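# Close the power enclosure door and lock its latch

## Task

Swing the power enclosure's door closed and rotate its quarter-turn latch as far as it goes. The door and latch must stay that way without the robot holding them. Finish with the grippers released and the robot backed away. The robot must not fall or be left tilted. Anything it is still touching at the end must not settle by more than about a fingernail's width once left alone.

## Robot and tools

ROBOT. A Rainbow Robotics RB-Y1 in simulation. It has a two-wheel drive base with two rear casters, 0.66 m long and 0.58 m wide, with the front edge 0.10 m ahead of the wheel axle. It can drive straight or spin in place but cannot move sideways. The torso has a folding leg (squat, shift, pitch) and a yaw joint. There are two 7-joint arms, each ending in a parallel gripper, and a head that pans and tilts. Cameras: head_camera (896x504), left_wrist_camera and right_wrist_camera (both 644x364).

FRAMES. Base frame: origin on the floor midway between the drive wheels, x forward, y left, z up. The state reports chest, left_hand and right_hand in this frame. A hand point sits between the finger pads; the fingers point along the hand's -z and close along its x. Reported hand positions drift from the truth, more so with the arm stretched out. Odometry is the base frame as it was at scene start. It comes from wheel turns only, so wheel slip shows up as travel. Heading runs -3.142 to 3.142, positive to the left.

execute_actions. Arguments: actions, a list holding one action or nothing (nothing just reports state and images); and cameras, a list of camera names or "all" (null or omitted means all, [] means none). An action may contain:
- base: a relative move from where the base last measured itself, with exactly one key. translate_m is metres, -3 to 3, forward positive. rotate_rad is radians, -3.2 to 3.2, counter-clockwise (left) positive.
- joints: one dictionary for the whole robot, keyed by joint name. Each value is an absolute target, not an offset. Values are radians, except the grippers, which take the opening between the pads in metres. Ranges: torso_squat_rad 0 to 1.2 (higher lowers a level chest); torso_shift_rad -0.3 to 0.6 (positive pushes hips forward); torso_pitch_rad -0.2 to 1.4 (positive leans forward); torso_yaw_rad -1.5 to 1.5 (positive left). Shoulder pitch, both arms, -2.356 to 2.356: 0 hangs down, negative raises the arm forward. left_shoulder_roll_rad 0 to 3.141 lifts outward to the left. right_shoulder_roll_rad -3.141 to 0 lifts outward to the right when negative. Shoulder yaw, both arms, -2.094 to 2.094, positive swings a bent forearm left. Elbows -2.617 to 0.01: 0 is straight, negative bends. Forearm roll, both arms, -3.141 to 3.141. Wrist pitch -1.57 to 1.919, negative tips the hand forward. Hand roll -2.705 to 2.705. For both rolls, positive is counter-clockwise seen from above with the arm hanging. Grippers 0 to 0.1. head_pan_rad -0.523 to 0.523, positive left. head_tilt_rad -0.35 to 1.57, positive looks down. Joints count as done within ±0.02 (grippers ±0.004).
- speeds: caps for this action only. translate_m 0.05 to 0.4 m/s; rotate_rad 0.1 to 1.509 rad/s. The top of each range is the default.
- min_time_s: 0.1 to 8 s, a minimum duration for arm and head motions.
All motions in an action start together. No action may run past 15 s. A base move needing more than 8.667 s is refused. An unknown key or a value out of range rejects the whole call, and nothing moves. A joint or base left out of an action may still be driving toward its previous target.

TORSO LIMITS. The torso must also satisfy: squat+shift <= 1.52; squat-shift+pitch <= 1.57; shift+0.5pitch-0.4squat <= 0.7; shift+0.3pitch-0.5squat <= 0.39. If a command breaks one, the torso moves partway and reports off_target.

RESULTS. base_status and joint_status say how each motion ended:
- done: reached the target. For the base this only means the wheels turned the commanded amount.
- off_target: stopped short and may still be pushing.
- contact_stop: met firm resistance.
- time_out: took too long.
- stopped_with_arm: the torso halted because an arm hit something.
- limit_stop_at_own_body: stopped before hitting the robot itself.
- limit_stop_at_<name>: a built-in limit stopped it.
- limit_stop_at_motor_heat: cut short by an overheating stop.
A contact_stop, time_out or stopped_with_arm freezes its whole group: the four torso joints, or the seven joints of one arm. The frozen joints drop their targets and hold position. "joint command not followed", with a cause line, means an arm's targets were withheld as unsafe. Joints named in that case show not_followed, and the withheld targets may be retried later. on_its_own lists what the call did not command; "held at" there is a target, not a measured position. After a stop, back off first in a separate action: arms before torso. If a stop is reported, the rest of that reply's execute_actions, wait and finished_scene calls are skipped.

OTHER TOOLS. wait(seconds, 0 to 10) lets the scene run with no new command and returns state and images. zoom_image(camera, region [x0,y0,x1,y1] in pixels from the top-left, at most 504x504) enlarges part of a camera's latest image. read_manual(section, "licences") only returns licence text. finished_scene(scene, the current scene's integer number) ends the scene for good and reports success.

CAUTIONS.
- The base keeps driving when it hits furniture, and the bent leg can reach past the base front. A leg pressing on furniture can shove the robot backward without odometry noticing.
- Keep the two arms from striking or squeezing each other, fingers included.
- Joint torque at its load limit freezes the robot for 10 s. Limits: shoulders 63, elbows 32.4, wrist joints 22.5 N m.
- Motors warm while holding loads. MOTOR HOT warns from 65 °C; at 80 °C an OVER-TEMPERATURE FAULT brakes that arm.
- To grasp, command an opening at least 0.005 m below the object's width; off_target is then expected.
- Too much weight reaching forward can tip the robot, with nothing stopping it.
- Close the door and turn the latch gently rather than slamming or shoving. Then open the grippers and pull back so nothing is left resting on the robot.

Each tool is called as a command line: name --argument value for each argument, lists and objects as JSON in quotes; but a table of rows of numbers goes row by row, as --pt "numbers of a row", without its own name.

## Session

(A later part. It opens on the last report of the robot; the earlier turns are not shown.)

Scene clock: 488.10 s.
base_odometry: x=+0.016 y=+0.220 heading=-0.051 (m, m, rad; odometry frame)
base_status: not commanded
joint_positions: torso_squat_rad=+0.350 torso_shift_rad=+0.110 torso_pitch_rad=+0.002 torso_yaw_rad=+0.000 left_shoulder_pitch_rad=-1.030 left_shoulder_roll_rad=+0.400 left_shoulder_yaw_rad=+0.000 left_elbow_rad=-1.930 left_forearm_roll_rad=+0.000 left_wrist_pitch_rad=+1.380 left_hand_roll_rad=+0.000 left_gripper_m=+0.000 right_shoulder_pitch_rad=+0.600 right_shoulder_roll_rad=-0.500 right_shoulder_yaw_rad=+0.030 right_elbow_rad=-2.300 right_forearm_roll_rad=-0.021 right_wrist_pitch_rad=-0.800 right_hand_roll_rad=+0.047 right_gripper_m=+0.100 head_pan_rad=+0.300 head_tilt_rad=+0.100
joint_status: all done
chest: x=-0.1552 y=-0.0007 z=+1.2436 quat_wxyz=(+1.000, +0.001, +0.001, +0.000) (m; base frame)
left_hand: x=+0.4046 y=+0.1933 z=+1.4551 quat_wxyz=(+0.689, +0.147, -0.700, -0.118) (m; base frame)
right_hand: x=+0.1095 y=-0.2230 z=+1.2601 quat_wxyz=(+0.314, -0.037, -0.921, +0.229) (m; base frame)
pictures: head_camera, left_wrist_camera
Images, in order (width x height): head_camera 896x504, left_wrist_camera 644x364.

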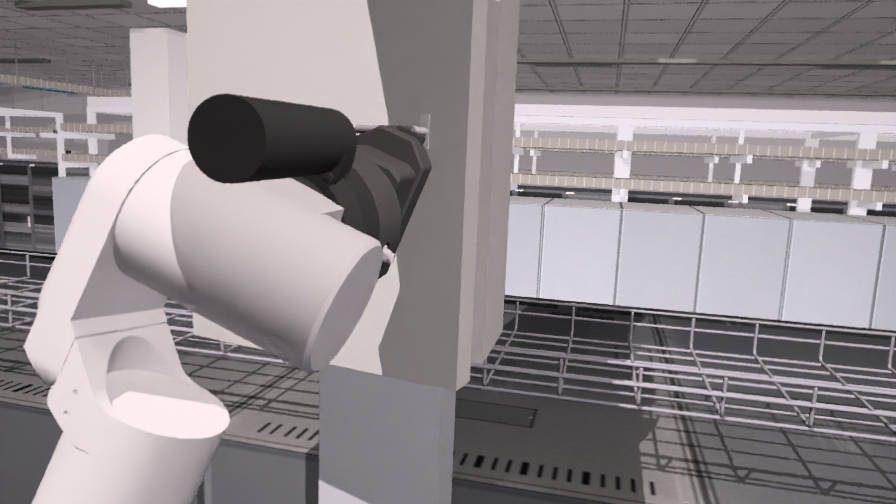

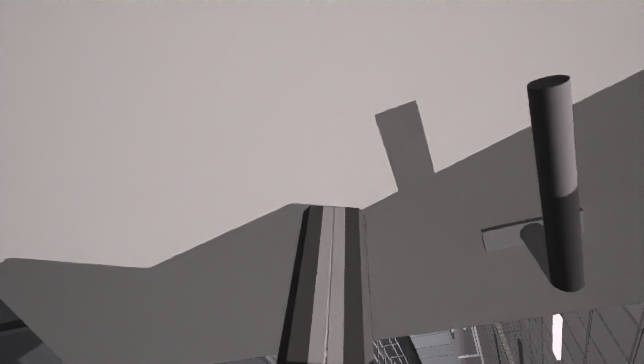

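execute_actions --actions '[{"joints":{"torso_shift_rad":0.15}}]' --cameras '["head_camera","left_wrist_camera"]'

Scene clock: 492.27 s.
base_odometry: x=+0.016 y=+0.220 heading=-0.051 (m, m, rad; odometry frame)
base_status: not commanded
joint_positions: torso_squat_rad=+0.350 torso_shift_rad=+0.150 torso_pitch_rad=+0.002 torso_yaw_rad=+0.000 left_shoulder_pitch_rad=-1.030 left_shoulder_roll_rad=+0.400 left_shoulder_yaw_rad=+0.000 left_elbow_rad=-1.930 left_forearm_roll_rad=+0.000 left_wrist_pitch_rad=+1.380 left_hand_roll_rad=+0.000 left_gripper_m=+0.000 right_shoulder_pitch_rad=+0.600 right_shoulder_roll_rad=-0.500 right_shoulder_yaw_rad=+0.030 right_elbow_rad=-2.300 right_forearm_roll_rad=-0.021 right_wrist_pitch_rad=-0.800 right_hand_roll_rad=+0.047 right_gripper_m=+0.100 head_pan_rad=+0.300 head_tilt_rad=+0.100
joint_status: all done
chest: x=-0.1291 y=-0.0007 z=+1.2402 quat_wxyz=(+1.000, +0.001, +0.001, +0.000) (m; base frame)
left_hand: x=+0.4307 y=+0.1933 z=+1.4517 quat_wxyz=(+0.689, +0.147, -0.700, -0.118) (m; base frame)
right_hand: x=+0.1356 y=-0.2230 z=+1.2567 quat_wxyz=(+0.314, -0.037, -0.921, +0.229) (m; base frame)
pictures: head_camera, left_wrist_camera
Images, in order (width x height): head_camera 896x504, left_wrist_camera 644x364.

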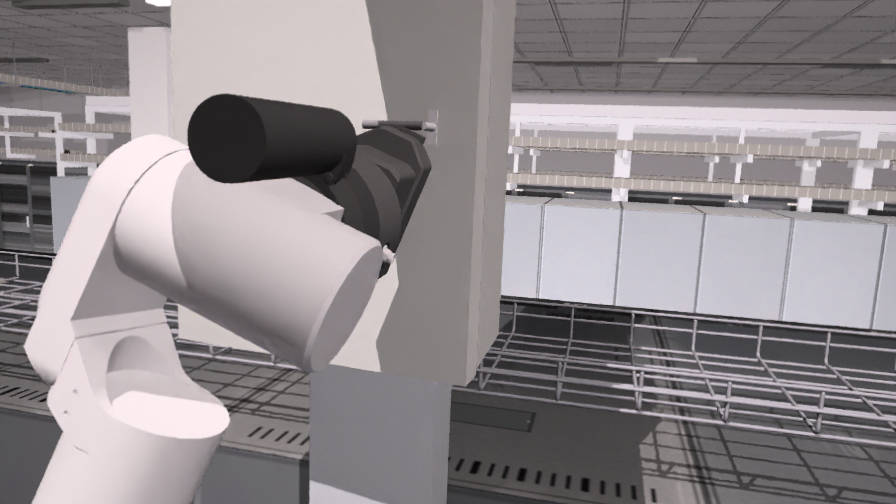

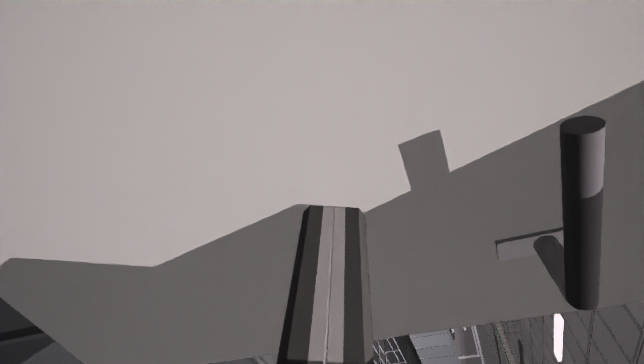

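execute_actions --actions '[{"joints":{"torso_shift_rad":0.18}}]' --cameras '["head_camera","left_wrist_camera"]'

Scene clock: 499.97 s.
base_odometry: x=+0.016 y=+0.220 heading=-0.051 (m, m, rad; odometry frame)
base_status: not commanded
joint_positions: torso_squat_rad=+0.350 torso_shift_rad=+0.180 torso_pitch_rad=+0.002 torso_yaw_rad=+0.000 left_shoulder_pitch_rad=-1.030 left_shoulder_roll_rad=+0.400 left_shoulder_yaw_rad=+0.000 left_elbow_rad=-1.930 left_forearm_roll_rad=+0.000 left_wrist_pitch_rad=+1.380 left_hand_roll_rad=+0.000 left_gripper_m=+0.000 right_shoulder_pitch_rad=+0.600 right_shoulder_roll_rad=-0.500 right_shoulder_yaw_rad=+0.030 right_elbow_rad=-2.300 right_forearm_roll_rad=-0.021 right_wrist_pitch_rad=-0.800 right_hand_roll_rad=+0.047 right_gripper_m=+0.100 head_pan_rad=+0.300 head_tilt_rad=+0.100
joint_status: all done
chest: x=-0.1096 y=-0.0007 z=+1.2370 quat_wxyz=(+1.000, +0.001, +0.001, +0.000) (m; base frame)
left_hand: x=+0.4501 y=+0.1933 z=+1.4485 quat_wxyz=(+0.689, +0.147, -0.700, -0.118) (m; base frame)
right_hand: x=+0.1550 y=-0.2230 z=+1.2535 quat_wxyz=(+0.314, -0.037, -0.921, +0.229) (m; base frame)
pictures: head_camera, left_wrist_camera
Images, in order (width x height): head_camera 896x504, left_wrist_camera 644x364.

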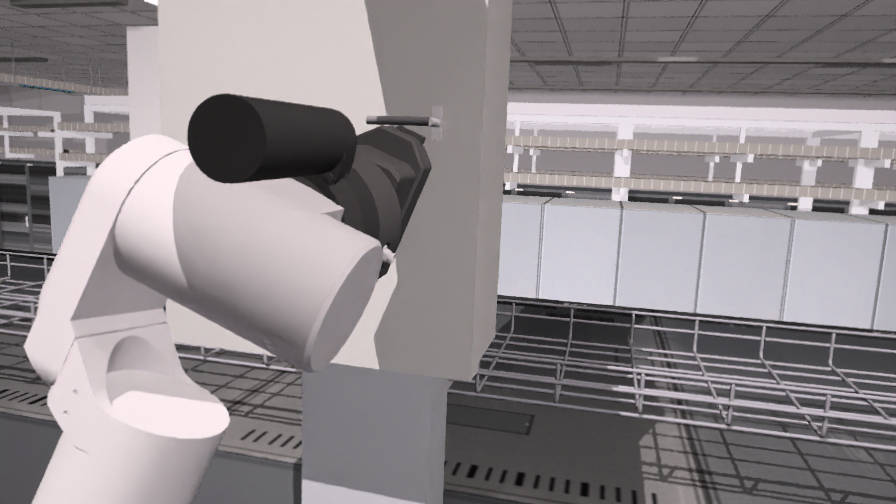

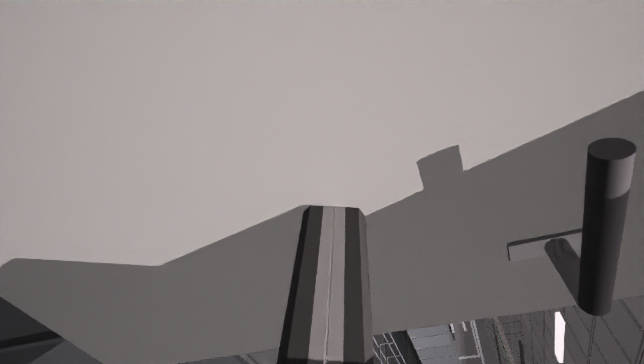

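execute_actions --actions '[{"joints":{"torso_shift_rad":0.205}}]' --cameras '["head_camera","left_wrist_camera"]'

Scene clock: 505.87 s.
base_odometry: x=+0.016 y=+0.220 heading=-0.051 (m, m, rad; odometry frame)
base_status: not commanded
joint_positions: torso_squat_rad=+0.351 torso_shift_rad=+0.197 torso_pitch_rad=-0.006 torso_yaw_rad=+0.001 left_shoulder_pitch_rad=-1.030 left_shoulder_roll_rad=+0.399 left_shoulder_yaw_rad=-0.001 left_elbow_rad=-1.932 left_forearm_roll_rad=+0.000 left_wrist_pitch_rad=+1.381 left_hand_roll_rad=+0.000 left_gripper_m=+0.000 right_shoulder_pitch_rad=+0.600 right_shoulder_roll_rad=-0.500 right_shoulder_yaw_rad=+0.030 right_elbow_rad=-2.300 right_forearm_roll_rad=-0.021 right_wrist_pitch_rad=-0.800 right_hand_roll_rad=+0.047 right_gripper_m=+0.100 head_pan_rad=+0.300 head_tilt_rad=+0.100
joint_status: torso_shift_rad contact_stop (moved +0.017 of +0.025)
chest: x=-0.1014 y=-0.0007 z=+1.2347 quat_wxyz=(+1.000, +0.001, -0.003, +0.001) (m; base frame)
left_hand: x=+0.4560 y=+0.1931 z=+1.4507 quat_wxyz=(+0.686, +0.147, -0.703, -0.117) (m; base frame)
right_hand: x=+0.1633 y=-0.2227 z=+1.2533 quat_wxyz=(+0.310, -0.038, -0.922, +0.229) (m; base frame)
pictures: head_camera, left_wrist_camera
Images, in order (width x height): head_camera 896x504, left_wrist_camera 644x364.

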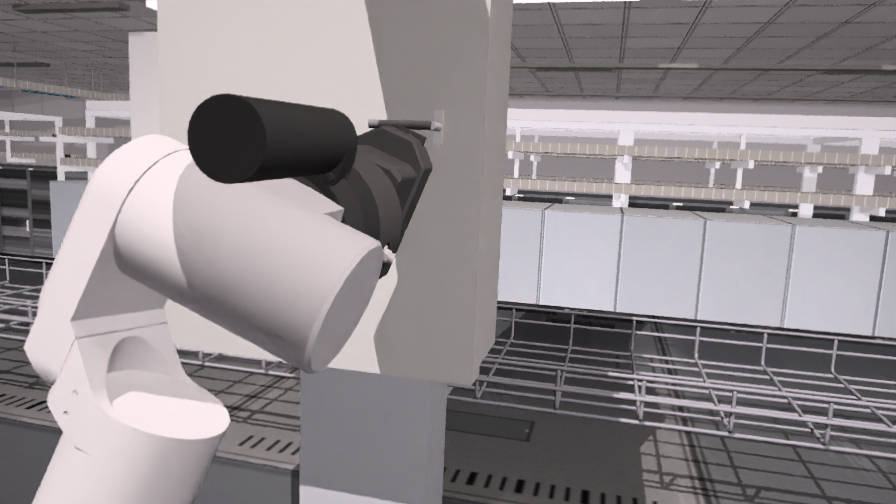

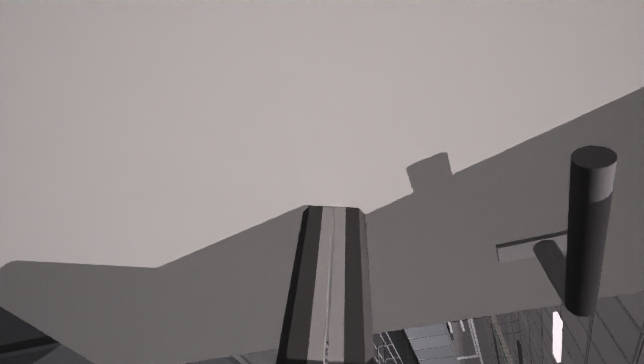

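execute_actions --actions '[{"joints":{"torso_shift_rad":0.06}}]' --cameras '[]'

execute_actions --actions '[{"joints":{"left_shoulder_pitch_rad":-1.255,"left_elbow_rad":-1.78,"left_wrist_pitch_rad":1.464,"left_hand_roll_rad":0.38,"left_gripper_m":0.05}}]' --cameras '["head_camera","left_wrist_camera"]'

Scene clock: 543.87 s.
base_odometry: x=+0.016 y=+0.220 heading=-0.051 (m, m, rad; odometry frame)
base_status: not commanded
joint_positions: torso_squat_rad=+0.350 torso_shift_rad=+0.060 torso_pitch_rad=-0.004 torso_yaw_rad=+0.001 left_shoulder_pitch_rad=-1.030 left_shoulder_roll_rad=+0.400 left_shoulder_yaw_rad=+0.000 left_elbow_rad=-1.930 left_forearm_roll_rad=+0.000 left_wrist_pitch_rad=+1.380 left_hand_roll_rad=+0.000 left_gripper_m=+0.000 right_shoulder_pitch_rad=+0.600 right_shoulder_roll_rad=-0.500 right_shoulder_yaw_rad=+0.030 right_elbow_rad=-2.300 right_forearm_roll_rad=-0.021 right_wrist_pitch_rad=-0.800 right_hand_roll_rad=+0.047 right_gripper_m=+0.100 head_pan_rad=+0.300 head_tilt_rad=+0.100
joint_status: all done
chest: x=-0.1899 y=-0.0007 z=+1.2462 quat_wxyz=(+1.000, +0.001, -0.002, +0.000) (m; base frame)
left_hand: x=+0.3684 y=+0.1935 z=+1.4610 quat_wxyz=(+0.687, +0.147, -0.702, -0.117) (m; base frame)
right_hand: x=+0.0748 y=-0.2227 z=+1.2643 quat_wxyz=(+0.311, -0.037, -0.922, +0.229) (m; base frame)
pictures: none
No camera images: the call's "cameras" was empty. Leave "cameras" out to get every camera's image.

Scene clock: 544.83 s.
base_odometry: x=+0.016 y=+0.220 heading=-0.051 (m, m, rad; odometry frame)
base_status: not commanded
joint_positions: torso_squat_rad=+0.350 torso_shift_rad=+0.060 torso_pitch_rad=-0.004 torso_yaw_rad=+0.001 left_shoulder_pitch_rad=-1.255 left_shoulder_roll_rad=+0.400 left_shoulder_yaw_rad=+0.000 left_elbow_rad=-1.780 left_forearm_roll_rad=+0.000 left_wrist_pitch_rad=+1.464 left_hand_roll_rad=+0.380 left_gripper_m=+0.050 right_shoulder_pitch_rad=+0.600 right_shoulder_roll_rad=-0.500 right_shoulder_yaw_rad=+0.030 right_elbow_rad=-2.300 right_forearm_roll_rad=-0.021 right_wrist_pitch_rad=-0.800 right_hand_roll_rad=+0.047 right_gripper_m=+0.100 head_pan_rad=+0.300 head_tilt_rad=+0.100
joint_status: all done
chest: x=-0.1899 y=-0.0007 z=+1.2462 quat_wxyz=(+1.000, +0.001, -0.002, +0.000) (m; base frame)
left_hand: x=+0.3689 y=+0.1751 z=+1.5204 quat_wxyz=(+0.699, +0.011, -0.715, +0.021) (m; base frame)
right_hand: x=+0.0749 y=-0.2228 z=+1.2643 quat_wxyz=(+0.311, -0.037, -0.922, +0.229) (m; base frame)
pictures: head_camera, left_wrist_camera
Images, in order (width x height): head_camera 896x504, left_wrist_camera 644x364.

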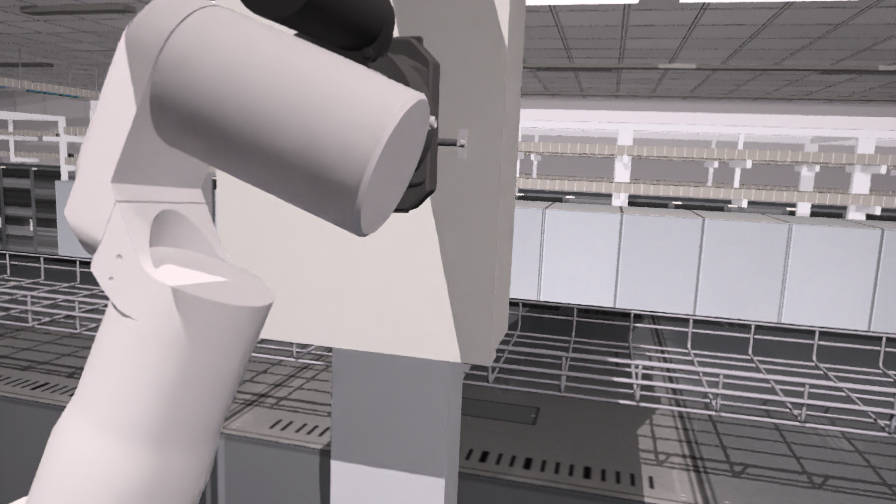

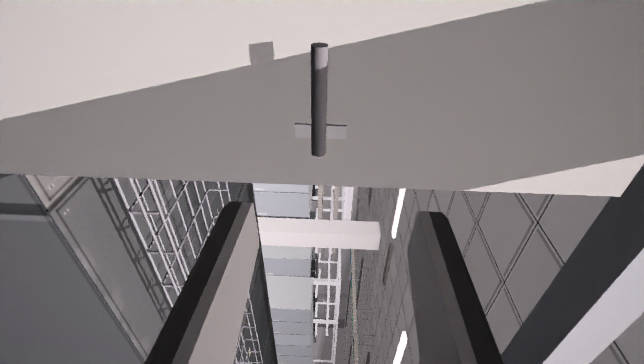

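execute_actions --actions '[{"joints":{"left_shoulder_pitch_rad":-1.232,"left_shoulder_roll_rad":0.37,"left_wrist_pitch_rad":1.441,"left_gripper_m":0.04,"torso_shift_rad":0.13}}]' --cameras '["left_wrist_camera"]'

Scene clock: 570.83 s.
base_odometry: x=+0.016 y=+0.220 heading=-0.051 (m, m, rad; odometry frame)
base_status: not commanded
joint_positions: torso_squat_rad=+0.350 torso_shift_rad=+0.130 torso_pitch_rad=-0.004 torso_yaw_rad=+0.001 left_shoulder_pitch_rad=-1.232 left_shoulder_roll_rad=+0.370 left_shoulder_yaw_rad=+0.000 left_elbow_rad=-1.780 left_forearm_roll_rad=+0.000 left_wrist_pitch_rad=+1.441 left_hand_roll_rad=+0.380 left_gripper_m=+0.040 right_shoulder_pitch_rad=+0.600 right_shoulder_roll_rad=-0.500 right_shoulder_yaw_rad=+0.030 right_elbow_rad=-2.300 right_forearm_roll_rad=-0.021 right_wrist_pitch_rad=-0.800 right_hand_roll_rad=+0.047 right_gripper_m=+0.100 head_pan_rad=+0.300 head_tilt_rad=+0.100
joint_status: all done
chest: x=-0.1439 y=-0.0007 z=+1.2419 quat_wxyz=(+1.000, +0.001, -0.002, +0.000) (m; base frame)
left_hand: x=+0.4199 y=+0.1646 z=+1.5038 quat_wxyz=(+0.703, -0.001, -0.711, +0.015) (m; base frame)
right_hand: x=+0.1208 y=-0.2228 z=+1.2598 quat_wxyz=(+0.311, -0.037, -0.922, +0.229) (m; base frame)
pictures: left_wrist_camera
Images, in order (width x height): left_wrist_camera 644x364.

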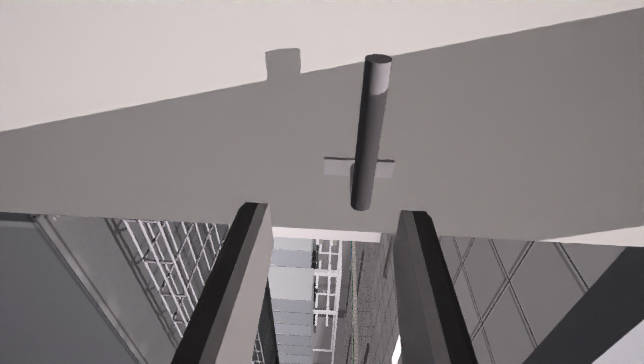

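execute_actions --actions '[{"joints":{"left_shoulder_pitch_rad":-1.272,"left_shoulder_roll_rad":0.375,"left_wrist_pitch_rad":1.481,"torso_shift_rad":0.165}}]' --cameras '["left_wrist_camera","head_camera"]'

Scene clock: 578.57 s.
base_odometry: x=+0.016 y=+0.220 heading=-0.051 (m, m, rad; odometry frame)
base_status: not commanded
joint_positions: torso_squat_rad=+0.350 torso_shift_rad=+0.165 torso_pitch_rad=-0.004 torso_yaw_rad=+0.001 left_shoulder_pitch_rad=-1.272 left_shoulder_roll_rad=+0.375 left_shoulder_yaw_rad=+0.000 left_elbow_rad=-1.780 left_forearm_roll_rad=+0.000 left_wrist_pitch_rad=+1.481 left_hand_roll_rad=+0.380 left_gripper_m=+0.040 right_shoulder_pitch_rad=+0.600 right_shoulder_roll_rad=-0.500 right_shoulder_yaw_rad=+0.030 right_elbow_rad=-2.300 right_forearm_roll_rad=-0.021 right_wrist_pitch_rad=-0.800 right_hand_roll_rad=+0.047 right_gripper_m=+0.100 head_pan_rad=+0.300 head_tilt_rad=+0.100
joint_status: all done
chest: x=-0.1212 y=-0.0007 z=+1.2385 quat_wxyz=(+1.000, +0.001, -0.002, +0.000) (m; base frame)
left_hand: x=+0.4347 y=+0.1622 z=+1.5137 quat_wxyz=(+0.702, +0.001, -0.712, +0.016) (m; base frame)
right_hand: x=+0.1435 y=-0.2228 z=+1.2565 quat_wxyz=(+0.311, -0.037, -0.922, +0.229) (m; base frame)
pictures: head_camera, left_wrist_camera
Images, in order (width x height): head_camera 896x504, left_wrist_camera 644x364.

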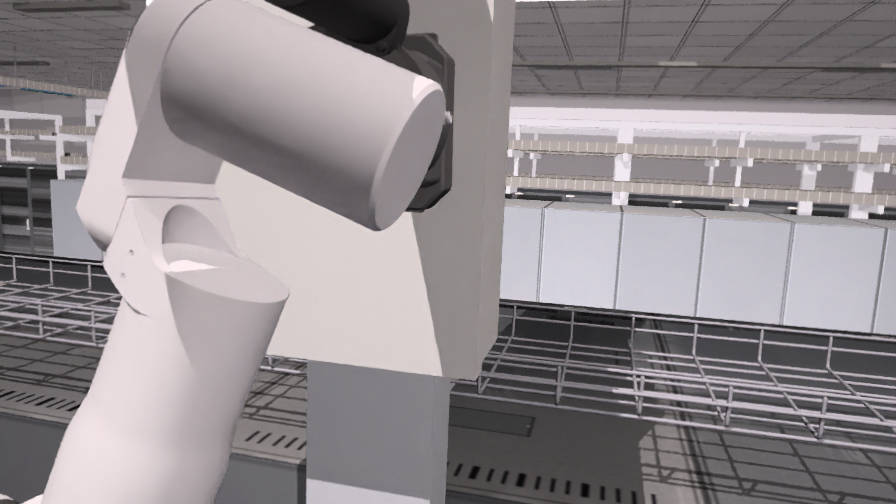

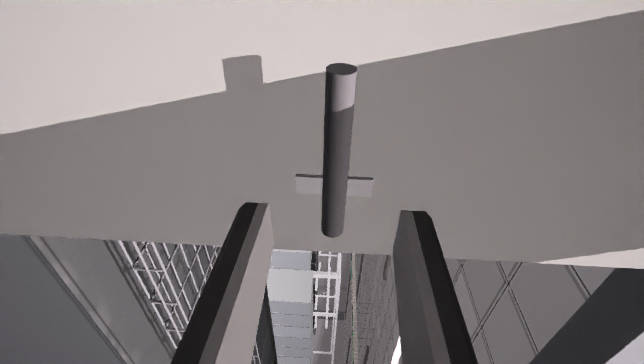

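execute_actions --actions '[{"joints":{"torso_shift_rad":0.186}}]' --cameras '["left_wrist_camera"]'

execute_actions --actions '[{"joints":{"left_gripper_m":0.01}}]' --cameras '["left_wrist_camera"]'

Scene clock: 585.93 s.
base_odometry: x=+0.016 y=+0.220 heading=-0.051 (m, m, rad; odometry frame)
base_status: not commanded
joint_positions: torso_squat_rad=+0.350 torso_shift_rad=+0.186 torso_pitch_rad=-0.004 torso_yaw_rad=+0.001 left_shoulder_pitch_rad=-1.272 left_shoulder_roll_rad=+0.375 left_shoulder_yaw_rad=+0.000 left_elbow_rad=-1.780 left_forearm_roll_rad=+0.000 left_wrist_pitch_rad=+1.481 left_hand_roll_rad=+0.380 left_gripper_m=+0.040 right_shoulder_pitch_rad=+0.600 right_shoulder_roll_rad=-0.500 right_shoulder_yaw_rad=+0.030 right_elbow_rad=-2.300 right_forearm_roll_rad=-0.021 right_wrist_pitch_rad=-0.800 right_hand_roll_rad=+0.047 right_gripper_m=+0.100 head_pan_rad=+0.300 head_tilt_rad=+0.100
joint_status: all done
chest: x=-0.1076 y=-0.0007 z=+1.2361 quat_wxyz=(+1.000, +0.001, -0.002, +0.000) (m; base frame)
left_hand: x=+0.4484 y=+0.1622 z=+1.5112 quat_wxyz=(+0.702, +0.001, -0.712, +0.016) (m; base frame)
right_hand: x=+0.1572 y=-0.2228 z=+1.2540 quat_wxyz=(+0.311, -0.037, -0.922, +0.229) (m; base frame)
pictures: left_wrist_camera
Images, in order (width x height): left_wrist_camera 644x364.

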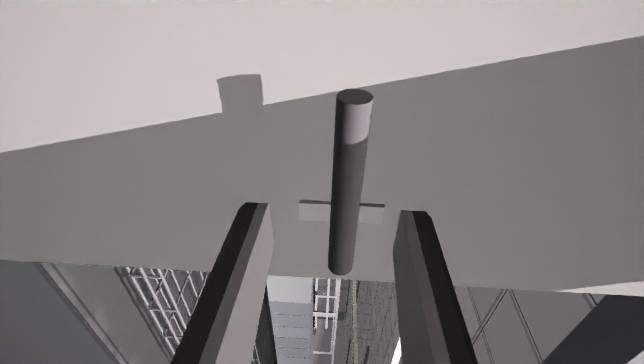

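Scene clock: 586.73 s.
base_odometry: x=+0.016 y=+0.220 heading=-0.051 (m, m, rad; odometry frame)
base_status: not commanded
joint_positions: torso_squat_rad=+0.350 torso_shift_rad=+0.186 torso_pitch_rad=-0.004 torso_yaw_rad=+0.001 left_shoulder_pitch_rad=-1.272 left_shoulder_roll_rad=+0.375 left_shoulder_yaw_rad=+0.000 left_elbow_rad=-1.780 left_forearm_roll_rad=+0.000 left_wrist_pitch_rad=+1.481 left_hand_roll_rad=+0.380 left_gripper_m=+0.010 right_shoulder_pitch_rad=+0.600 right_shoulder_roll_rad=-0.500 right_shoulder_yaw_rad=+0.030 right_elbow_rad=-2.300 right_forearm_roll_rad=-0.021 right_wrist_pitch_rad=-0.800 right_hand_roll_rad=+0.047 right_gripper_m=+0.100 head_pan_rad=+0.300 head_tilt_rad=+0.100
joint_status: all done
chest: x=-0.1076 y=-0.0007 z=+1.2361 quat_wxyz=(+1.000, +0.001, -0.002, +0.000) (m; base frame)
left_hand: x=+0.4483 y=+0.1622 z=+1.5114 quat_wxyz=(+0.702, +0.001, -0.712, +0.016) (m; base frame)
right_hand: x=+0.1572 y=-0.2228 z=+1.2541 quat_wxyz=(+0.311, -0.037, -0.922, +0.229) (m; base frame)
pictures: left_wrist_camera
Images, in order (width x height): left_wrist_camera 644x364.

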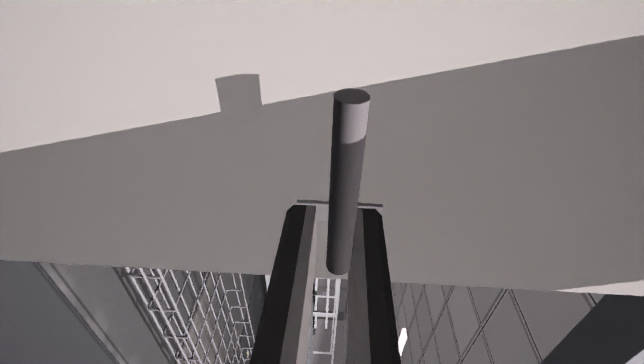

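execute_actions --actions '[{"joints":{"left_hand_roll_rad":-0.15},"min_time_s":1.5}]' --cameras '["left_wrist_camera","head_camera"]'

Scene clock: 602.93 s.
base_odometry: x=+0.016 y=+0.220 heading=-0.051 (m, m, rad; odometry frame)
base_status: not commanded
joint_positions: torso_squat_rad=+0.350 torso_shift_rad=+0.186 torso_pitch_rad=-0.004 torso_yaw_rad=+0.001 left_shoulder_pitch_rad=-1.271 left_shoulder_roll_rad=+0.375 left_shoulder_yaw_rad=+0.000 left_elbow_rad=-1.780 left_forearm_roll_rad=+0.000 left_wrist_pitch_rad=+1.481 left_hand_roll_rad=-0.150 left_gripper_m=+0.011 right_shoulder_pitch_rad=+0.600 right_shoulder_roll_rad=-0.500 right_shoulder_yaw_rad=+0.030 right_elbow_rad=-2.300 right_forearm_roll_rad=-0.021 right_wrist_pitch_rad=-0.800 right_hand_roll_rad=+0.047 right_gripper_m=+0.100 head_pan_rad=+0.300 head_tilt_rad=+0.100
joint_status: all done
chest: x=-0.1076 y=-0.0007 z=+1.2361 quat_wxyz=(+1.000, +0.001, -0.002, +0.000) (m; base frame)
left_hand: x=+0.4485 y=+0.1623 z=+1.5108 quat_wxyz=(+0.683, +0.187, -0.686, -0.168) (m; base frame)
right_hand: x=+0.1572 y=-0.2228 z=+1.2541 quat_wxyz=(+0.311, -0.037, -0.922, +0.229) (m; base frame)
pictures: head_camera, left_wrist_camera
Images, in order (width x height): head_camera 896x504, left_wrist_camera 644x364.

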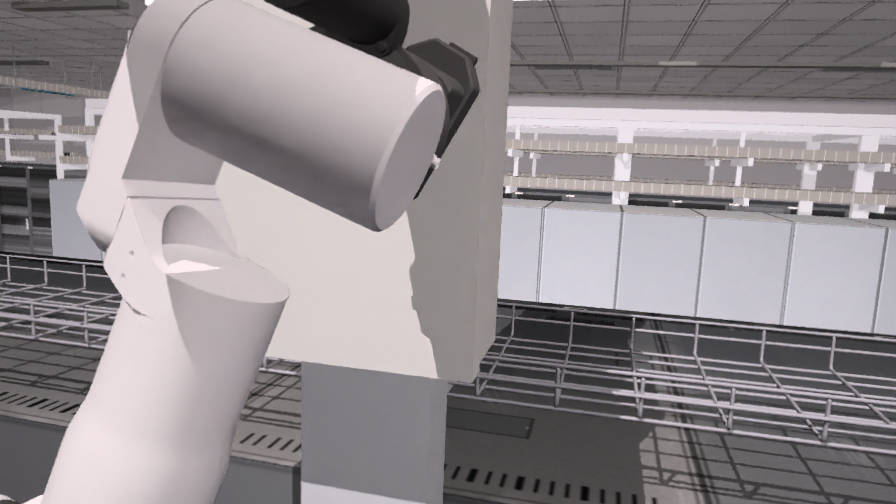

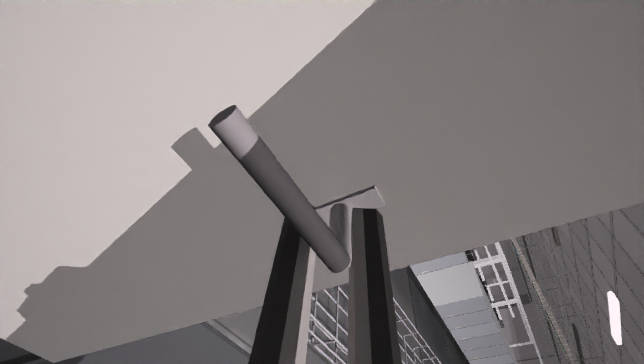

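execute_actions --actions '[{"joints":{"left_hand_roll_rad":0.9},"min_time_s":2}]' --cameras '["left_wrist_camera"]'

Scene clock: 675.93 s.
base_odometry: x=+0.016 y=+0.220 heading=-0.051 (m, m, rad; odometry frame)
base_status: not commanded
joint_positions: torso_squat_rad=+0.350 torso_shift_rad=+0.186 torso_pitch_rad=-0.005 torso_yaw_rad=+0.001 left_shoulder_pitch_rad=-1.276 left_shoulder_roll_rad=+0.375 left_shoulder_yaw_rad=+0.000 left_elbow_rad=-1.782 left_forearm_roll_rad=+0.000 left_wrist_pitch_rad=+1.479 left_hand_roll_rad=+0.900 left_gripper_m=+0.011 right_shoulder_pitch_rad=+0.600 right_shoulder_roll_rad=-0.500 right_shoulder_yaw_rad=+0.030 right_elbow_rad=-2.300 right_forearm_roll_rad=-0.021 right_wrist_pitch_rad=-0.800 right_hand_roll_rad=+0.047 right_gripper_m=+0.100 head_pan_rad=+0.300 head_tilt_rad=+0.100
joint_status: all done
chest: x=-0.1080 y=-0.0009 z=+1.2361 quat_wxyz=(+1.000, +0.001, -0.002, +0.000) (m; base frame)
left_hand: x=+0.4465 y=+0.1612 z=+1.5145 quat_wxyz=(+0.672, -0.184, -0.690, +0.195) (m; base frame)
right_hand: x=+0.1567 y=-0.2229 z=+1.2542 quat_wxyz=(+0.311, -0.038, -0.922, +0.229) (m; base frame)
pictures: left_wrist_camera
Images, in order (width x height): left_wrist_camera 644x364.

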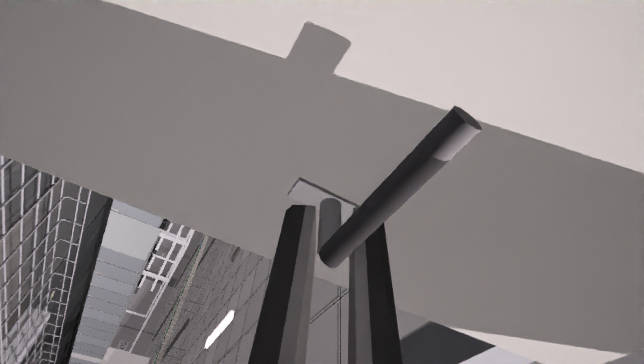

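execute_actions --actions '[{"joints":{"left_hand_roll_rad":0.38,"left_gripper_m":0.03},"min_time_s":1}]' --cameras '[]'

execute_actions --actions '[{"joints":{"left_shoulder_pitch_rad":-1.272,"left_shoulder_roll_rad":0.393,"left_elbow_rad":-1.78,"left_wrist_pitch_rad":1.481}}]' --cameras '["left_wrist_camera"]'

execute_actions --actions '[{"joints":{"left_gripper_m":0.002}}]' --cameras '["left_wrist_camera"]'

Scene clock: 718.83 s.
base_odometry: x=+0.016 y=+0.220 heading=-0.051 (m, m, rad; odometry frame)
base_status: not commanded
joint_positions: torso_squat_rad=+0.350 torso_shift_rad=+0.186 torso_pitch_rad=-0.004 torso_yaw_rad=+0.001 left_shoulder_pitch_rad=-1.272 left_shoulder_roll_rad=+0.375 left_shoulder_yaw_rad=+0.000 left_elbow_rad=-1.780 left_forearm_roll_rad=+0.000 left_wrist_pitch_rad=+1.481 left_hand_roll_rad=+0.380 left_gripper_m=+0.030 right_shoulder_pitch_rad=+0.600 right_shoulder_roll_rad=-0.500 right_shoulder_yaw_rad=+0.030 right_elbow_rad=-2.300 right_forearm_roll_rad=-0.021 right_wrist_pitch_rad=-0.800 right_hand_roll_rad=+0.047 right_gripper_m=+0.100 head_pan_rad=+0.300 head_tilt_rad=+0.100
joint_status: all done
chest: x=-0.1078 y=-0.0008 z=+1.2361 quat_wxyz=(+1.000, +0.001, -0.002, +0.000) (m; base frame)
left_hand: x=+0.4480 y=+0.1623 z=+1.5116 quat_wxyz=(+0.702, +0.001, -0.712, +0.016) (m; base frame)
right_hand: x=+0.1569 y=-0.2228 z=+1.2542 quat_wxyz=(+0.311, -0.038, -0.922, +0.229) (m; base frame)
pictures: none
No camera images: the call's "cameras" was empty. Leave "cameras" out to get every camera's image.

Scene clock: 719.83 s.
base_odometry: x=+0.016 y=+0.220 heading=-0.051 (m, m, rad; odometry frame)
base_status: not commanded
joint_positions: torso_squat_rad=+0.350 torso_shift_rad=+0.186 torso_pitch_rad=-0.004 torso_yaw_rad=+0.001 left_shoulder_pitch_rad=-1.272 left_shoulder_roll_rad=+0.393 left_shoulder_yaw_rad=+0.000 left_elbow_rad=-1.780 left_forearm_roll_rad=+0.000 left_wrist_pitch_rad=+1.481 left_hand_roll_rad=+0.380 left_gripper_m=+0.030 right_shoulder_pitch_rad=+0.600 right_shoulder_roll_rad=-0.500 right_shoulder_yaw_rad=+0.030 right_elbow_rad=-2.300 right_forearm_roll_rad=-0.021 right_wrist_pitch_rad=-0.800 right_hand_roll_rad=+0.047 right_gripper_m=+0.100 head_pan_rad=+0.300 head_tilt_rad=+0.100
joint_status: all done
chest: x=-0.1078 y=-0.0007 z=+1.2361 quat_wxyz=(+1.000, +0.001, -0.002, +0.000) (m; base frame)
left_hand: x=+0.4477 y=+0.1702 z=+1.5145 quat_wxyz=(+0.700, +0.008, -0.714, +0.020) (m; base frame)
right_hand: x=+0.1569 y=-0.2228 z=+1.2542 quat_wxyz=(+0.311, -0.038, -0.922, +0.229) (m; base frame)
pictures: left_wrist_camera
Images, in order (width x height): left_wrist_camera 644x364.

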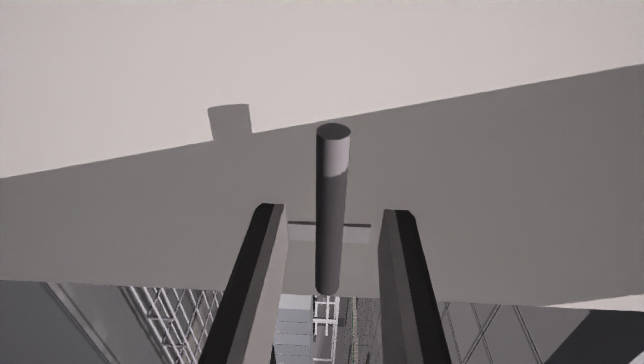

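Scene clock: 720.60 s.
base_odometry: x=+0.016 y=+0.220 heading=-0.051 (m, m, rad; odometry frame)
base_status: not commanded
joint_positions: torso_squat_rad=+0.350 torso_shift_rad=+0.186 torso_pitch_rad=-0.004 torso_yaw_rad=+0.001 left_shoulder_pitch_rad=-1.271 left_shoulder_roll_rad=+0.393 left_shoulder_yaw_rad=+0.000 left_elbow_rad=-1.780 left_forearm_roll_rad=+0.000 left_wrist_pitch_rad=+1.481 left_hand_roll_rad=+0.380 left_gripper_m=+0.006 right_shoulder_pitch_rad=+0.600 right_shoulder_roll_rad=-0.500 right_shoulder_yaw_rad=+0.030 right_elbow_rad=-2.300 right_forearm_roll_rad=-0.021 right_wrist_pitch_rad=-0.800 right_hand_roll_rad=+0.047 right_gripper_m=+0.100 head_pan_rad=+0.300 head_tilt_rad=+0.100
joint_status: all done
chest: x=-0.1077 y=-0.0007 z=+1.2361 quat_wxyz=(+1.000, +0.001, -0.002, +0.000) (m; base frame)
left_hand: x=+0.4480 y=+0.1703 z=+1.5139 quat_wxyz=(+0.700, +0.008, -0.713, +0.020) (m; base frame)
right_hand: x=+0.1570 y=-0.2228 z=+1.2541 quat_wxyz=(+0.311, -0.038, -0.922, +0.229) (m; base frame)
pictures: left_wrist_camera
Images, in order (width x height): left_wrist_camera 644x364.

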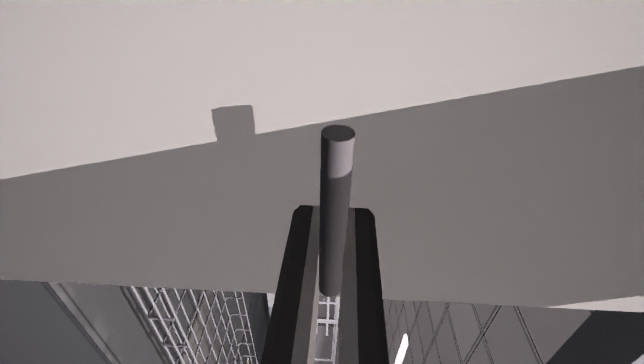

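execute_actions --actions '[{"joints":{"left_hand_roll_rad":0.75,"left_gripper_m":0.0},"min_time_s":1.5}]' --cameras '["left_wrist_camera"]'

Scene clock: 732.40 s.
base_odometry: x=+0.016 y=+0.220 heading=-0.051 (m, m, rad; odometry frame)
base_status: not commanded
joint_positions: torso_squat_rad=+0.350 torso_shift_rad=+0.186 torso_pitch_rad=-0.004 torso_yaw_rad=+0.001 left_shoulder_pitch_rad=-1.272 left_shoulder_roll_rad=+0.393 left_shoulder_yaw_rad=-0.001 left_elbow_rad=-1.780 left_forearm_roll_rad=+0.000 left_wrist_pitch_rad=+1.481 left_hand_roll_rad=+0.750 left_gripper_m=+0.011 right_shoulder_pitch_rad=+0.600 right_shoulder_roll_rad=-0.500 right_shoulder_yaw_rad=+0.030 right_elbow_rad=-2.300 right_forearm_roll_rad=-0.021 right_wrist_pitch_rad=-0.800 right_hand_roll_rad=+0.047 right_gripper_m=+0.100 head_pan_rad=+0.300 head_tilt_rad=+0.100
joint_status: left_gripper_m off_target (ended at +0.011, target +0.000); the others done
chest: x=-0.1077 y=-0.0008 z=+1.2361 quat_wxyz=(+1.000, +0.001, -0.002, +0.000) (m; base frame)
left_hand: x=+0.4479 y=+0.1697 z=+1.5142 quat_wxyz=(+0.685, -0.123, -0.703, +0.148) (m; base frame)
right_hand: x=+0.1570 y=-0.2229 z=+1.2541 quat_wxyz=(+0.311, -0.038, -0.922, +0.229) (m; base frame)
pictures: left_wrist_camera
Images, in order (width x height): left_wrist_camera 644x364.

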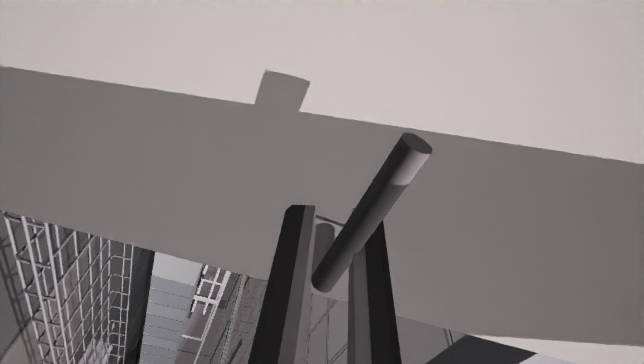

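zoom_image --camera "left_wrist_camera" --region '[240, 130, 460, 330]'

Region (240, 130, 460, 330) of left_wrist_camera's 644x364 image, scaled by 2.291, with more detail than that image has; it fills the top 458 rows of this view, and the rest is white.

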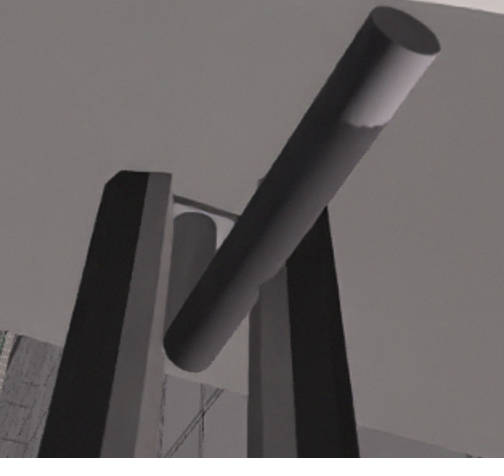

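execute_actions --actions '[{"joints":{"left_hand_roll_rad":0.38,"left_gripper_m":0.03},"min_time_s":1}]' --cameras '[]'

execute_actions --actions '[{"joints":{"left_shoulder_roll_rad":0.425,"left_shoulder_pitch_rad":-1.255,"left_wrist_pitch_rad":1.464}}]' --cameras '["left_wrist_camera"]'

execute_actions --actions '[{"joints":{"left_gripper_m":0.0}}]' --cameras '["left_wrist_camera"]'

Scene clock: 795.13 s.
base_odometry: x=+0.016 y=+0.220 heading=-0.051 (m, m, rad; odometry frame)
base_status: not commanded
joint_positions: torso_squat_rad=+0.350 torso_shift_rad=+0.186 torso_pitch_rad=-0.004 torso_yaw_rad=+0.001 left_shoulder_pitch_rad=-1.272 left_shoulder_roll_rad=+0.393 left_shoulder_yaw_rad=+0.000 left_elbow_rad=-1.780 left_forearm_roll_rad=+0.000 left_wrist_pitch_rad=+1.481 left_hand_roll_rad=+0.380 left_gripper_m=+0.030 right_shoulder_pitch_rad=+0.600 right_shoulder_roll_rad=-0.500 right_shoulder_yaw_rad=+0.030 right_elbow_rad=-2.300 right_forearm_roll_rad=-0.021 right_wrist_pitch_rad=-0.800 right_hand_roll_rad=+0.047 right_gripper_m=+0.100 head_pan_rad=+0.300 head_tilt_rad=+0.100
joint_status: all done
chest: x=-0.1077 y=-0.0008 z=+1.2361 quat_wxyz=(+1.000, +0.001, -0.002, +0.000) (m; base frame)
left_hand: x=+0.4479 y=+0.1700 z=+1.5143 quat_wxyz=(+0.700, +0.008, -0.714, +0.020) (m; base frame)
right_hand: x=+0.1570 y=-0.2228 z=+1.2541 quat_wxyz=(+0.311, -0.038, -0.922, +0.229) (m; base frame)
pictures: none
No camera images: the call's "cameras" was empty. Leave "cameras" out to get every camera's image.

Scene clock: 796.30 s.
base_odometry: x=+0.016 y=+0.220 heading=-0.051 (m, m, rad; odometry frame)
base_status: not commanded
joint_positions: torso_squat_rad=+0.350 torso_shift_rad=+0.186 torso_pitch_rad=-0.004 torso_yaw_rad=+0.001 left_shoulder_pitch_rad=-1.255 left_shoulder_roll_rad=+0.425 left_shoulder_yaw_rad=+0.000 left_elbow_rad=-1.780 left_forearm_roll_rad=+0.000 left_wrist_pitch_rad=+1.464 left_hand_roll_rad=+0.380 left_gripper_m=+0.030 right_shoulder_pitch_rad=+0.600 right_shoulder_roll_rad=-0.500 right_shoulder_yaw_rad=+0.030 right_elbow_rad=-2.300 right_forearm_roll_rad=-0.021 right_wrist_pitch_rad=-0.800 right_hand_roll_rad=+0.047 right_gripper_m=+0.100 head_pan_rad=+0.300 head_tilt_rad=+0.100
joint_status: all done
chest: x=-0.1077 y=-0.0007 z=+1.2361 quat_wxyz=(+1.000, +0.001, -0.002, +0.000) (m; base frame)
left_hand: x=+0.4504 y=+0.1861 z=+1.5145 quat_wxyz=(+0.696, +0.022, -0.717, +0.026) (m; base frame)
right_hand: x=+0.1570 y=-0.2228 z=+1.2541 quat_wxyz=(+0.311, -0.038, -0.922, +0.229) (m; base frame)
pictures: left_wrist_camera
Images, in order (width x height): left_wrist_camera 644x364.

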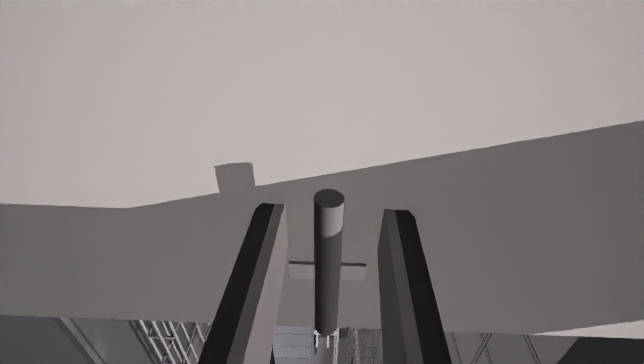

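Scene clock: 797.07 s.
base_odometry: x=+0.016 y=+0.220 heading=-0.051 (m, m, rad; odometry frame)
base_status: not commanded
joint_positions: torso_squat_rad=+0.350 torso_shift_rad=+0.186 torso_pitch_rad=-0.004 torso_yaw_rad=+0.001 left_shoulder_pitch_rad=-1.254 left_shoulder_roll_rad=+0.425 left_shoulder_yaw_rad=+0.000 left_elbow_rad=-1.780 left_forearm_roll_rad=+0.000 left_wrist_pitch_rad=+1.464 left_hand_roll_rad=+0.380 left_gripper_m=+0.006 right_shoulder_pitch_rad=+0.600 right_shoulder_roll_rad=-0.500 right_shoulder_yaw_rad=+0.030 right_elbow_rad=-2.300 right_forearm_roll_rad=-0.021 right_wrist_pitch_rad=-0.800 right_hand_roll_rad=+0.047 right_gripper_m=+0.100 head_pan_rad=+0.300 head_tilt_rad=+0.100
joint_status: left_gripper_m off_target (ended at +0.006, target +0.000)
chest: x=-0.1077 y=-0.0007 z=+1.2361 quat_wxyz=(+1.000, +0.001, -0.002, +0.000) (m; base frame)
left_hand: x=+0.4506 y=+0.1861 z=+1.5140 quat_wxyz=(+0.696, +0.022, -0.717, +0.026) (m; base frame)
right_hand: x=+0.1570 y=-0.2228 z=+1.2541 quat_wxyz=(+0.311, -0.038, -0.922, +0.229) (m; base frame)
pictures: left_wrist_camera
Images, in order (width x height): left_wrist_camera 644x364.

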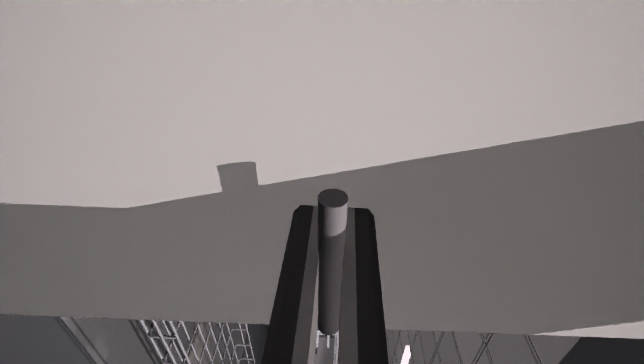

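execute_actions --actions '[{"joints":{"left_hand_roll_rad":0.7,"left_shoulder_pitch_rad":-1.235,"left_wrist_pitch_rad":1.444},"min_time_s":1.5}]' --cameras '["left_wrist_camera"]'

Scene clock: 811.13 s.
base_odometry: x=+0.016 y=+0.220 heading=-0.051 (m, m, rad; odometry frame)
base_status: not commanded
joint_positions: torso_squat_rad=+0.350 torso_shift_rad=+0.186 torso_pitch_rad=-0.005 torso_yaw_rad=+0.001 left_shoulder_pitch_rad=-1.239 left_shoulder_roll_rad=+0.425 left_shoulder_yaw_rad=+0.000 left_elbow_rad=-1.782 left_forearm_roll_rad=+0.000 left_wrist_pitch_rad=+1.442 left_hand_roll_rad=+0.700 left_gripper_m=+0.010 right_shoulder_pitch_rad=+0.600 right_shoulder_roll_rad=-0.500 right_shoulder_yaw_rad=+0.030 right_elbow_rad=-2.300 right_forearm_roll_rad=-0.021 right_wrist_pitch_rad=-0.800 right_hand_roll_rad=+0.047 right_gripper_m=+0.100 head_pan_rad=+0.300 head_tilt_rad=+0.100
joint_status: all done
chest: x=-0.1081 y=-0.0011 z=+1.2361 quat_wxyz=(+1.000, +0.001, -0.002, +0.000) (m; base frame)
left_hand: x=+0.4524 y=+0.1865 z=+1.5116 quat_wxyz=(+0.681, -0.093, -0.714, +0.134) (m; base frame)
right_hand: x=+0.1566 y=-0.2231 z=+1.2542 quat_wxyz=(+0.311, -0.038, -0.922, +0.229) (m; base frame)
pictures: left_wrist_camera
Images, in order (width x height): left_wrist_camera 644x364.

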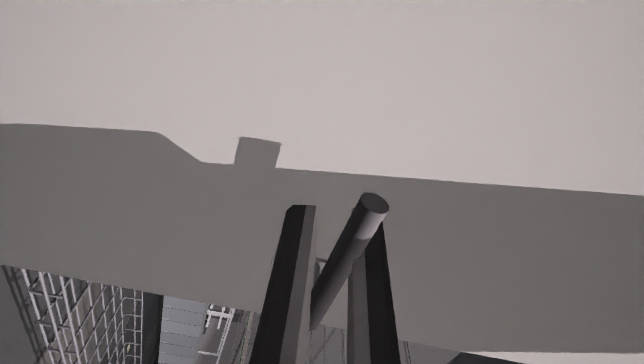

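execute_actions --actions '[{"joints":{"left_hand_roll_rad":0.06,"left_shoulder_pitch_rad":-1.275,"left_wrist_pitch_rad":1.484},"min_time_s":2.5}]' --cameras '["left_wrist_camera"]'

Scene clock: 818.33 s.
base_odometry: x=+0.016 y=+0.220 heading=-0.051 (m, m, rad; odometry frame)
base_status: not commanded
joint_positions: torso_squat_rad=+0.350 torso_shift_rad=+0.186 torso_pitch_rad=-0.003 torso_yaw_rad=+0.001 left_shoulder_pitch_rad=-1.270 left_shoulder_roll_rad=+0.424 left_shoulder_yaw_rad=-0.001 left_elbow_rad=-1.778 left_forearm_roll_rad=+0.001 left_wrist_pitch_rad=+1.486 left_hand_roll_rad=+0.060 left_gripper_m=+0.010 right_shoulder_pitch_rad=+0.600 right_shoulder_roll_rad=-0.500 right_shoulder_yaw_rad=+0.030 right_elbow_rad=-2.300 right_forearm_roll_rad=-0.021 right_wrist_pitch_rad=-0.800 right_hand_roll_rad=+0.047 right_gripper_m=+0.100 head_pan_rad=+0.300 head_tilt_rad=+0.100
joint_status: all done
chest: x=-0.1070 y=-0.0007 z=+1.2360 quat_wxyz=(+1.000, +0.000, -0.001, +0.000) (m; base frame)
left_hand: x=+0.4489 y=+0.1845 z=+1.5162 quat_wxyz=(+0.695, +0.135, -0.701, -0.084) (m; base frame)
right_hand: x=+0.1577 y=-0.2227 z=+1.2538 quat_wxyz=(+0.312, -0.037, -0.921, +0.229) (m; base frame)
pictures: left_wrist_camera
Images, in order (width x height): left_wrist_camera 644x364.

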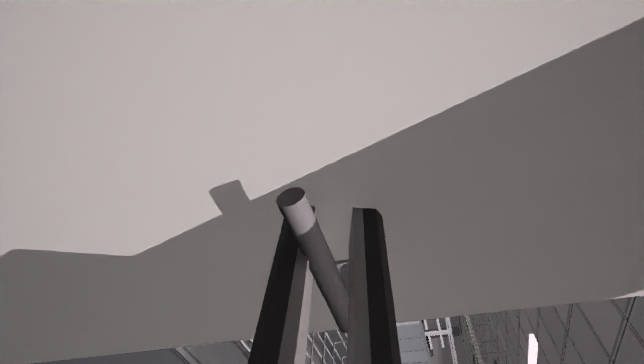

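execute_actions --actions '[{"joints":{"left_hand_roll_rad":0.38,"left_shoulder_pitch_rad":-1.255,"left_wrist_pitch_rad":1.464},"min_time_s":1}]' --cameras '[]'

execute_actions --actions '[{"joints":{"torso_shift_rad":0.198}}]' --cameras '["left_wrist_camera","head_camera"]'

Scene clock: 838.63 s.
base_odometry: x=+0.016 y=+0.220 heading=-0.051 (m, m, rad; odometry frame)
base_status: not commanded
joint_positions: torso_squat_rad=+0.350 torso_shift_rad=+0.186 torso_pitch_rad=-0.004 torso_yaw_rad=+0.001 left_shoulder_pitch_rad=-1.255 left_shoulder_roll_rad=+0.424 left_shoulder_yaw_rad=-0.001 left_elbow_rad=-1.780 left_forearm_roll_rad=+0.000 left_wrist_pitch_rad=+1.464 left_hand_roll_rad=+0.380 left_gripper_m=+0.006 right_shoulder_pitch_rad=+0.600 right_shoulder_roll_rad=-0.500 right_shoulder_yaw_rad=+0.030 right_elbow_rad=-2.300 right_forearm_roll_rad=-0.021 right_wrist_pitch_rad=-0.800 right_hand_roll_rad=+0.047 right_gripper_m=+0.100 head_pan_rad=+0.300 head_tilt_rad=+0.100
joint_status: all done
on_its_own: left_gripper_m moved -0.005 toward your old target +0.000
chest: x=-0.1075 y=-0.0007 z=+1.2361 quat_wxyz=(+1.000, +0.001, -0.002, +0.000) (m; base frame)
left_hand: x=+0.4509 y=+0.1855 z=+1.5138 quat_wxyz=(+0.697, +0.021, -0.717, +0.026) (m; base frame)
right_hand: x=+0.1572 y=-0.2228 z=+1.2540 quat_wxyz=(+0.311, -0.038, -0.921, +0.229) (m; base frame)
pictures: none
No camera images: the call's "cameras" was empty. Leave "cameras" out to get every camera's image.

Scene clock: 839.33 s.
base_odometry: x=+0.016 y=+0.220 heading=-0.051 (m, m, rad; odometry frame)
base_status: not commanded
joint_positions: torso_squat_rad=+0.351 torso_shift_rad=+0.197 torso_pitch_rad=-0.006 torso_yaw_rad=+0.001 left_shoulder_pitch_rad=-1.255 left_shoulder_roll_rad=+0.424 left_shoulder_yaw_rad=-0.001 left_elbow_rad=-1.782 left_forearm_roll_rad=+0.001 left_wrist_pitch_rad=+1.465 left_hand_roll_rad=+0.380 left_gripper_m=+0.005 right_shoulder_pitch_rad=+0.600 right_shoulder_roll_rad=-0.500 right_shoulder_yaw_rad=+0.030 right_elbow_rad=-2.300 right_forearm_roll_rad=-0.021 right_wrist_pitch_rad=-0.800 right_hand_roll_rad=+0.047 right_gripper_m=+0.100 head_pan_rad=+0.300 head_tilt_rad=+0.100
joint_status: all done
chest: x=-0.1011 y=-0.0008 z=+1.2346 quat_wxyz=(+1.000, +0.001, -0.003, +0.000) (m; base frame)
left_hand: x=+0.4562 y=+0.1853 z=+1.5136 quat_wxyz=(+0.696, +0.021, -0.718, +0.026) (m; base frame)
right_hand: x=+0.1636 y=-0.2228 z=+1.2531 quat_wxyz=(+0.310, -0.038, -0.922, +0.229) (m; base frame)
pictures: head_camera, left_wrist_camera
Images, in order (width x height): head_camera 896x504, left_wrist_camera 644x364.

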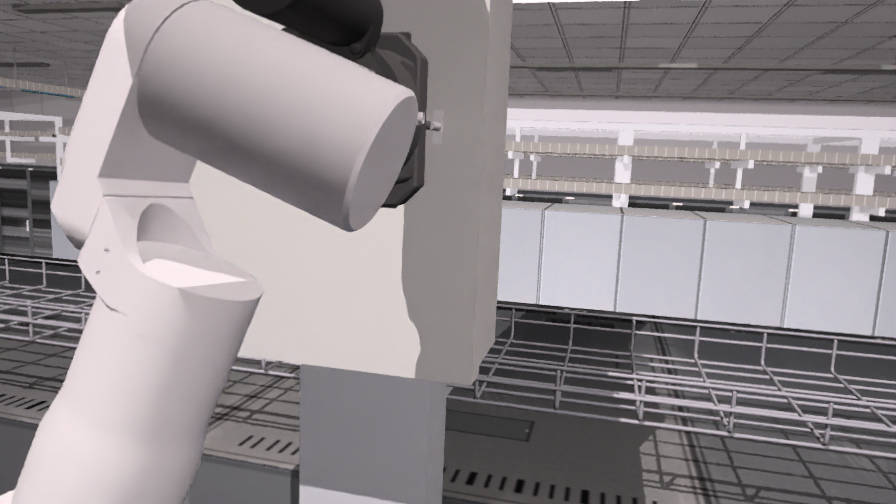

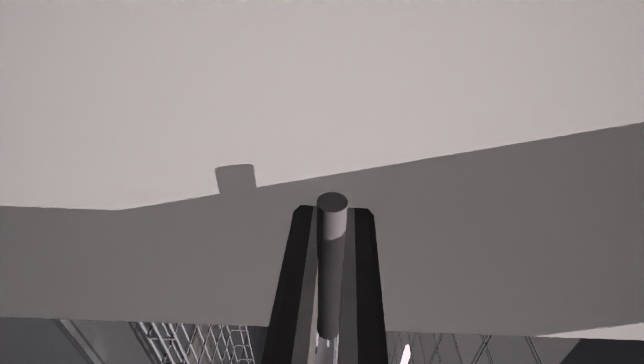

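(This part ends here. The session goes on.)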